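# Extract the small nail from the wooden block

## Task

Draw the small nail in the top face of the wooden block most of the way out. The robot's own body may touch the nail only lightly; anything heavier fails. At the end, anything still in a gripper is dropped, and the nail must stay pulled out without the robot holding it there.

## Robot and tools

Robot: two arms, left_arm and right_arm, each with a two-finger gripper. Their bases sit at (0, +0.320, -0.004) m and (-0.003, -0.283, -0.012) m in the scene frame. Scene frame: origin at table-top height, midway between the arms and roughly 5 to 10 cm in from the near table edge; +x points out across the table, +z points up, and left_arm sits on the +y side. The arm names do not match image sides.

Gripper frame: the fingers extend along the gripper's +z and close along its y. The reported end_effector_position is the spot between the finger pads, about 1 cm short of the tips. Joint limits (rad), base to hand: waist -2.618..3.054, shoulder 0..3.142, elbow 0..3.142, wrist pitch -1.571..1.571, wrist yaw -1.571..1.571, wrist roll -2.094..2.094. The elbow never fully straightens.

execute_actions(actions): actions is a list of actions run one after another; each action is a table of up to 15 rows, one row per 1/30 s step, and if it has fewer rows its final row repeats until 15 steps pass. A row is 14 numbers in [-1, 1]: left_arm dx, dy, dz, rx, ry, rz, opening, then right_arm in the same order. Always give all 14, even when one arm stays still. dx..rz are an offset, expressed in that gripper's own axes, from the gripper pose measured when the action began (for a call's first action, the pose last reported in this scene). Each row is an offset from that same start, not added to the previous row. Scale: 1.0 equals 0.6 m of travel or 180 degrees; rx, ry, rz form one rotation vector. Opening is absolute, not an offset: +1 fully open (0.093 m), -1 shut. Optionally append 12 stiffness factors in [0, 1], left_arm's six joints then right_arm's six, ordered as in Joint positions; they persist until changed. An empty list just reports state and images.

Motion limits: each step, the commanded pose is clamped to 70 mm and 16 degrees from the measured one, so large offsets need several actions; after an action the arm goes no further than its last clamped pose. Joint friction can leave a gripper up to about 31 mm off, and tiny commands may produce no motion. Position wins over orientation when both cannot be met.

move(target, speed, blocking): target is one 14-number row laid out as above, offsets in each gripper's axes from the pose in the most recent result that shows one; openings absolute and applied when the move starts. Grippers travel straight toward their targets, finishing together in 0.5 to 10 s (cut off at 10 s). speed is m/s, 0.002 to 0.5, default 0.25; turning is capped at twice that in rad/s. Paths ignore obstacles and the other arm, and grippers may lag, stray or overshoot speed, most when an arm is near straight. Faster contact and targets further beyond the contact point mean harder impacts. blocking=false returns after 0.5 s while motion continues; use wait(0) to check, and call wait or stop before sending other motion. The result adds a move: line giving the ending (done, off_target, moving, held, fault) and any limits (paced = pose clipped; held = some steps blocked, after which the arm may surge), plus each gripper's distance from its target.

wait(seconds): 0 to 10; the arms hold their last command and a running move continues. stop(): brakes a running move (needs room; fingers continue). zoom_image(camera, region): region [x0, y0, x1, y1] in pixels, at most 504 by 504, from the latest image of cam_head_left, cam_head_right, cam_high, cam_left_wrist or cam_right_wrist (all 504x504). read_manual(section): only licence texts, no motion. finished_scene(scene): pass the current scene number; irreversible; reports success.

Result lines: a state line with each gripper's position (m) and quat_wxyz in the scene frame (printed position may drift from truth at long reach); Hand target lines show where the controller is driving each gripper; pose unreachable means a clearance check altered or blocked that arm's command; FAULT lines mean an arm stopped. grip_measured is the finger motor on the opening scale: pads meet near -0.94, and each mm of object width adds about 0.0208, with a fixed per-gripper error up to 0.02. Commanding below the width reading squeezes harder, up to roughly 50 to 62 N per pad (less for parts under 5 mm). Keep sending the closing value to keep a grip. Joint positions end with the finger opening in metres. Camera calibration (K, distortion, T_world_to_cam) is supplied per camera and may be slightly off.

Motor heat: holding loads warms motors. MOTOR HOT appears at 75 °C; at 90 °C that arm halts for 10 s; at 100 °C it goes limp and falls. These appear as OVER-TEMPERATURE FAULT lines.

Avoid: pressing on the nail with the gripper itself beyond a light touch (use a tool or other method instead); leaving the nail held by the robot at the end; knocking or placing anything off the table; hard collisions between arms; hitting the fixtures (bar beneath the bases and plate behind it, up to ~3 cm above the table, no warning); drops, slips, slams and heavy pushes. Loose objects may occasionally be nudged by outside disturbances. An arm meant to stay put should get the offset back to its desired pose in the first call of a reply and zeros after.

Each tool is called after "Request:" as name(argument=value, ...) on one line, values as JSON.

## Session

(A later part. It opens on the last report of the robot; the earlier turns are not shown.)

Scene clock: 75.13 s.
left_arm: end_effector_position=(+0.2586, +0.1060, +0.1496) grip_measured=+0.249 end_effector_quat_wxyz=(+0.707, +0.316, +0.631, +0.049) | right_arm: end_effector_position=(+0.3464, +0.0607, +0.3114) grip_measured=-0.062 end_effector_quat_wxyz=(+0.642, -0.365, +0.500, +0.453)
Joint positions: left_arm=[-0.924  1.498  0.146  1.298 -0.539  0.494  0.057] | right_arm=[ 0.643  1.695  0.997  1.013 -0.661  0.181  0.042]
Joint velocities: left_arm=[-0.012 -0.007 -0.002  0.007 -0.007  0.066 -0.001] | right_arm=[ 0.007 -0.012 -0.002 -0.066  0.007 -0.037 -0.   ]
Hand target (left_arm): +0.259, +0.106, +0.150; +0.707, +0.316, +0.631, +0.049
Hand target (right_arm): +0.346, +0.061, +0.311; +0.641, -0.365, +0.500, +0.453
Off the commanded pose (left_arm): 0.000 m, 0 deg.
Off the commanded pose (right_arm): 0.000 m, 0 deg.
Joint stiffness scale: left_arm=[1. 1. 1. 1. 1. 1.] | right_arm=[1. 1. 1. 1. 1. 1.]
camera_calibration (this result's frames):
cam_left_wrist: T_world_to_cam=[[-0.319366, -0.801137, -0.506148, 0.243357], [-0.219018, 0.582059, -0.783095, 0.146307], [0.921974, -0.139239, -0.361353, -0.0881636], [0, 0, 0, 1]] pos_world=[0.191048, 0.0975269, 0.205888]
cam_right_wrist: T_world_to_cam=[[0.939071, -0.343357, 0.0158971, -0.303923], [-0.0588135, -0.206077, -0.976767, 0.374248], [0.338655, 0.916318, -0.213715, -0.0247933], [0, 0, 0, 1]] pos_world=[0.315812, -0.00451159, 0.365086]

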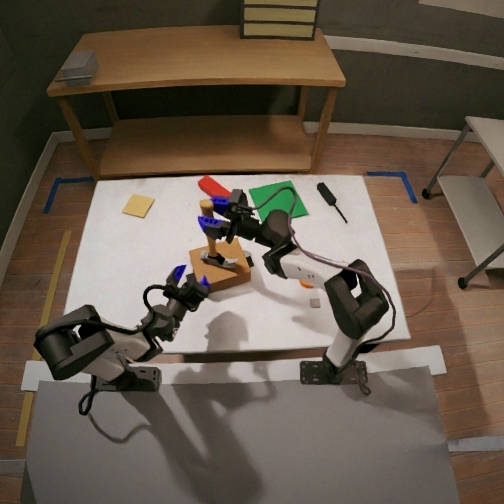

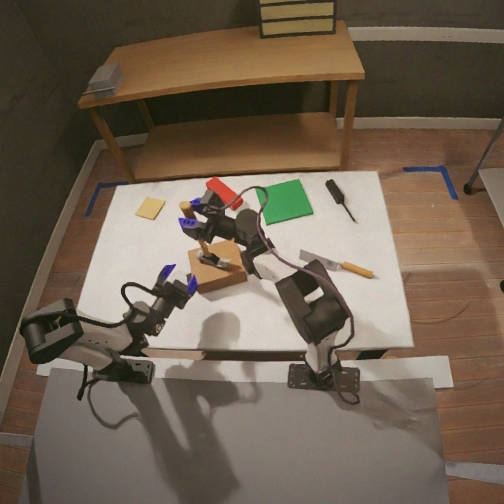

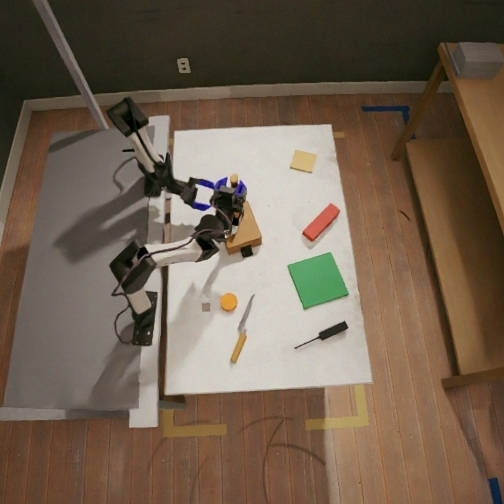

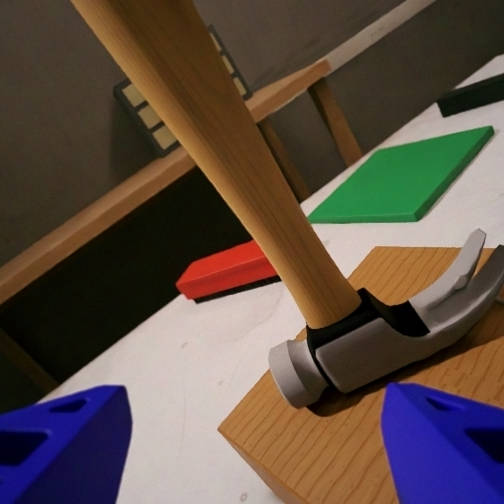

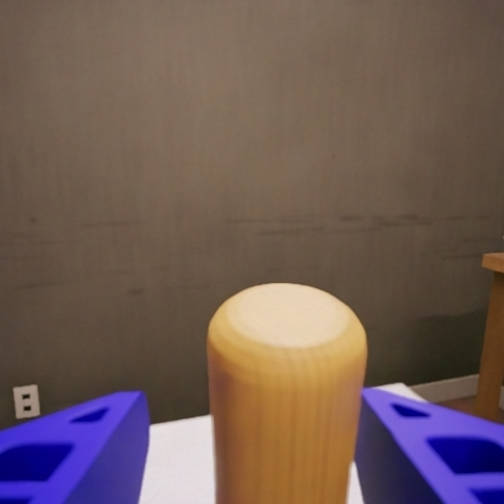

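The hammer stayed put and the finger cleared it. I'll open wider and back the arm away.

Request:
execute_actions(actions=[[[0,0,0,0,0,0,0.25,0,0,0,0,0,0,0.1],[0,0,0,0,0,0,0.25,0,0,0,0,0,0,0.25],[0,0,0,0,0,0,0.25,0,0,0,0,0,0,0.4],[0,0,0,0,0,0,0.25,0,0,0,0,0,0,0.55]]])

Request:
move(target=[0,0,0,0,0,0,0.25,0,0,-0.11,0,0,0,0.55], speed=0.12)

Scene clock: 75.83 s.
left_arm: end_effector_position=(+0.2586, +0.1060, +0.1496) grip_measured=+0.249 end_effector_quat_wxyz=(+0.707, +0.316, +0.631, +0.049) | right_arm: end_effector_position=(+0.3463, +0.0607, +0.3116) grip_measured=+0.548 end_effector_quat_wxyz=(+0.642, -0.365, +0.500, +0.453)
Joint positions: left_arm=[-0.924  1.498  0.146  1.298 -0.539  0.494  0.057] | right_arm=[ 0.643  1.695  0.997  1.014 -0.661  0.181  0.071]
Joint velocities: left_arm=[-0.012 -0.017  0.002 -0.007 -0.022  0.022 -0.   ] | right_arm=[ 0.002  0.007 -0.002 -0.037  0.022 -0.037 -0.   ]
Hand target (left_arm): +0.259, +0.106, +0.150; +0.707, +0.316, +0.631, +0.049
Hand target (right_arm): +0.346, +0.061, +0.311; +0.642, -0.365, +0.500, +0.453
Off the commanded pose (left_arm): 0.000 m, 0 deg.
Off the commanded pose (right_arm): 0.000 m, 0 deg.
Joint stiffness scale: left_arm=[1. 1. 1. 1. 1. 1.] | right_arm=[1. 1. 1. 1. 1. 1.]
camera_calibration (this result's frames):
cam_left_wrist: T_world_to_cam=[[-0.319366, -0.801137, -0.506148, 0.243357], [-0.219018, 0.582059, -0.783095, 0.146307], [0.921974, -0.139239, -0.361353, -0.0881636], [0, 0, 0, 1]] pos_world=[0.191048, 0.0975269, 0.205888]
cam_right_wrist: T_world_to_cam=[[0.939062, -0.343359, 0.0163652, -0.304038], [-0.058181, -0.205682, -0.976888, 0.374182], [0.338789, 0.916406, -0.213125, -0.0249604], [0, 0, 0, 1]] pos_world=[0.315737, -0.00455795, 0.36519]

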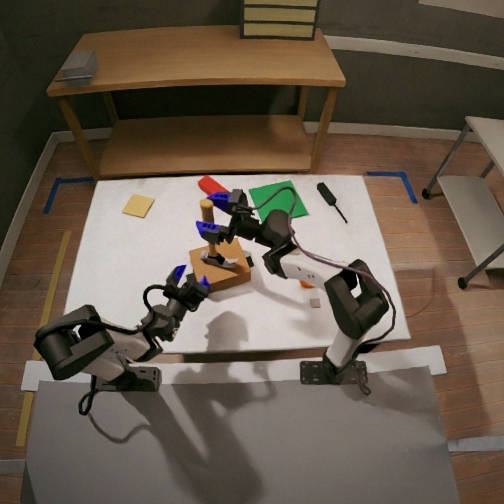

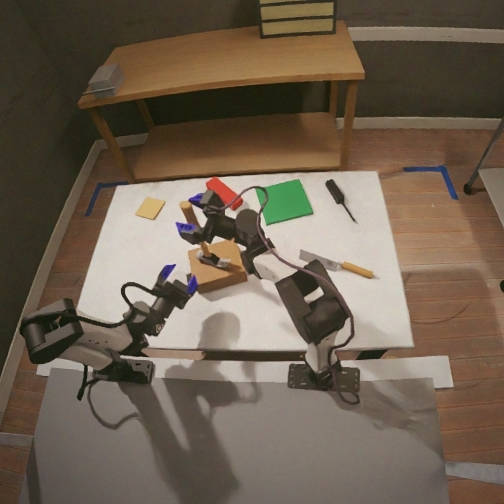

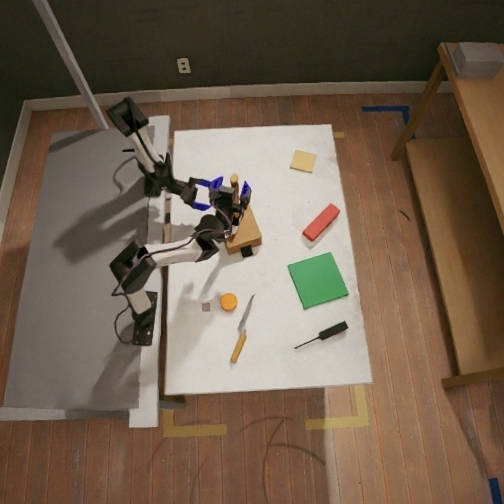

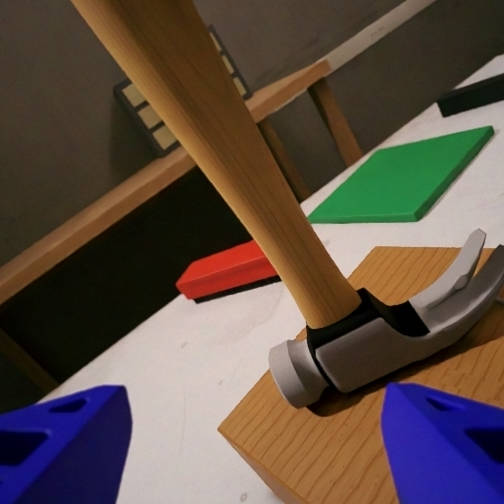

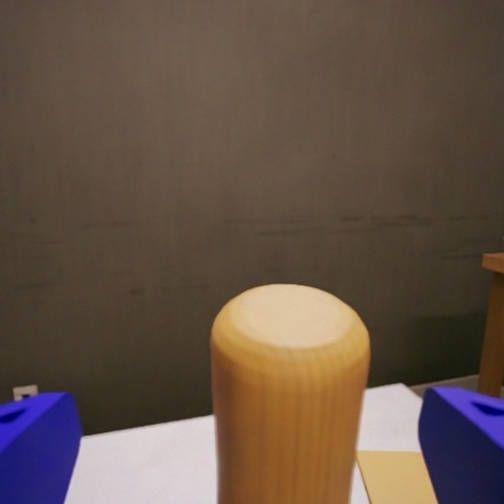

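Scene clock: 76.90 s.
left_arm: end_effector_position=(+0.2586, +0.1060, +0.1496) grip_measured=+0.249 end_effector_quat_wxyz=(+0.707, +0.316, +0.631, +0.049) | right_arm: end_effector_position=(+0.3300, +0.0023, +0.3018) grip_measured=+0.548 end_effector_quat_wxyz=(+0.650, -0.364, +0.493, +0.450)
Joint positions: left_arm=[-0.924  1.498  0.146  1.298 -0.539  0.494  0.057] | right_arm=[ 0.512  1.58   0.797  1.156 -0.778  0.235  0.071]
Joint velocities: left_arm=[-0.007  0.012  0.002  0.007 -0.022  0.051  0.   ] | right_arm=[-0.002 -0.002 -0.017  0.037  0.095 -0.022  0.002]
Hand target (left_arm): +0.259, +0.106, +0.150; +0.707, +0.316, +0.631, +0.049
Hand target (right_arm): +0.327, -0.000, +0.296; +0.642, -0.363, +0.499, +0.454
Off the commanded pose (left_arm): 0.000 m, 0 deg.
Off the commanded pose (right_arm): 0.007 m, 1 deg.
Joint stiffness scale: left_arm=[1. 1. 1. 1. 1. 1.] | right_arm=[1. 1. 1. 1. 1. 1.]
move: done
camera_calibration (this result's frames):
cam_left_wrist: T_world_to_cam=[[-0.319366, -0.801137, -0.506148, 0.243357], [-0.219018, 0.582059, -0.783095, 0.146307], [0.921974, -0.139239, -0.361353, -0.0881636], [0, 0, 0, 1]] pos_world=[0.191048, 0.0975269, 0.205888]
cam_right_wrist: T_world_to_cam=[[0.936287, -0.349854, 0.0311338, -0.312119], [-0.0408561, -0.19652, -0.979648, 0.346766], [0.348852, 0.91596, -0.198292, 0.024194], [0, 0, 0, 1]] pos_world=[0.297961, -0.0632105, 0.354224]

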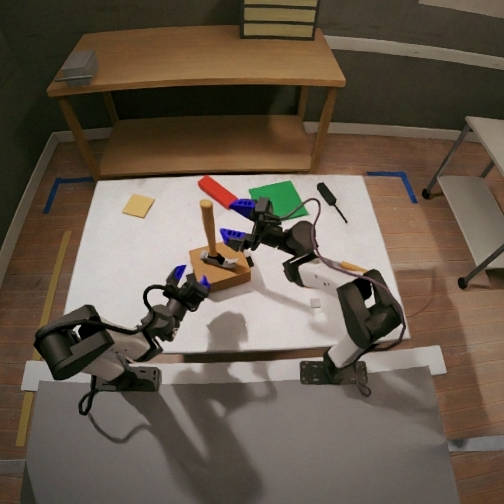

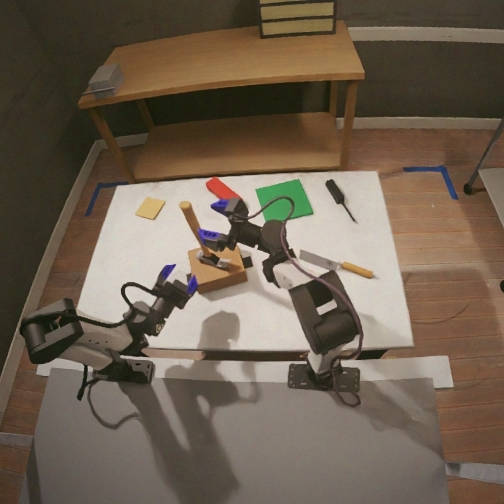

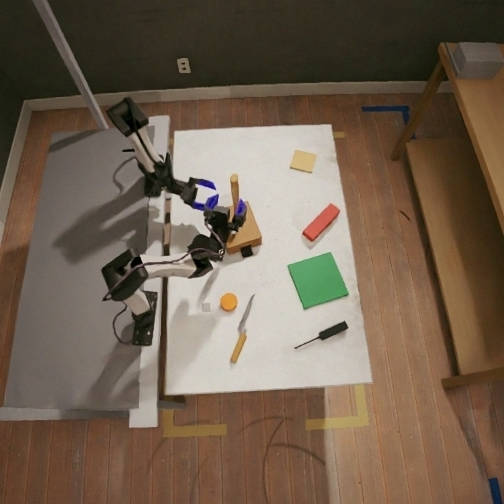

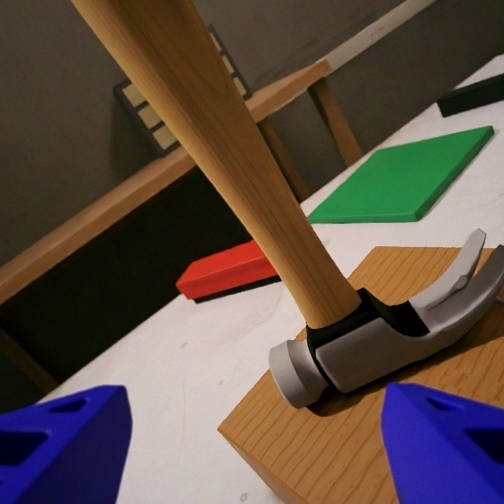

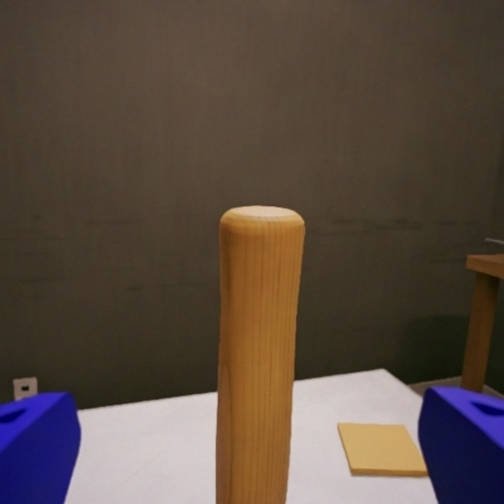

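The hammer is standing on its own. I'll check where the nail is before ending the scene.

Request:
zoom_image(camera="cam_head_left", region=[170, 225, 270, 300])

Request:
zoom_image(camera="cam_left_wrist", region=[380, 200, 504, 380])

Region (170, 225, 270, 300) of cam_head_left's 504x504 image, scaled by 5.040, with more detail than that image has; it fills the top 378 rows of this view, and the rest is white.

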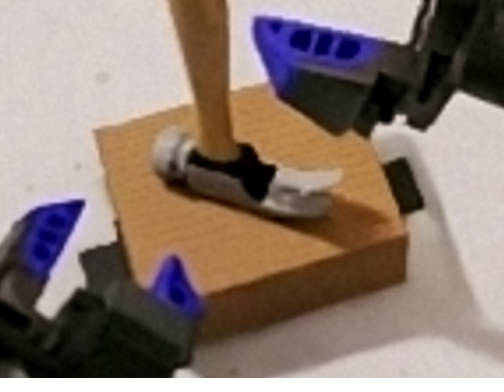

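Region (380, 200, 504, 380) of cam_left_wrist's 504x504 image, scaled by 2.800, with more detail than that image has; it fills the left 347 columns of this view, and the rest is white.

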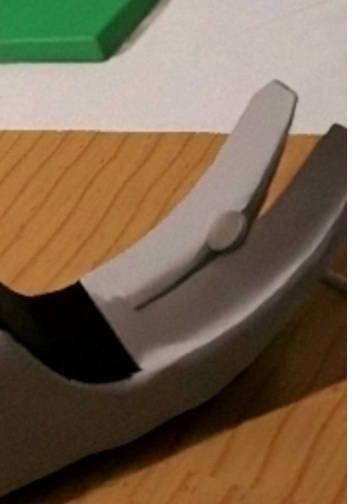

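The nail is out and lodged in the claw, and the hammer is stable.

Request:
finished_scene(scene=2)

The scene is finished: the task was done.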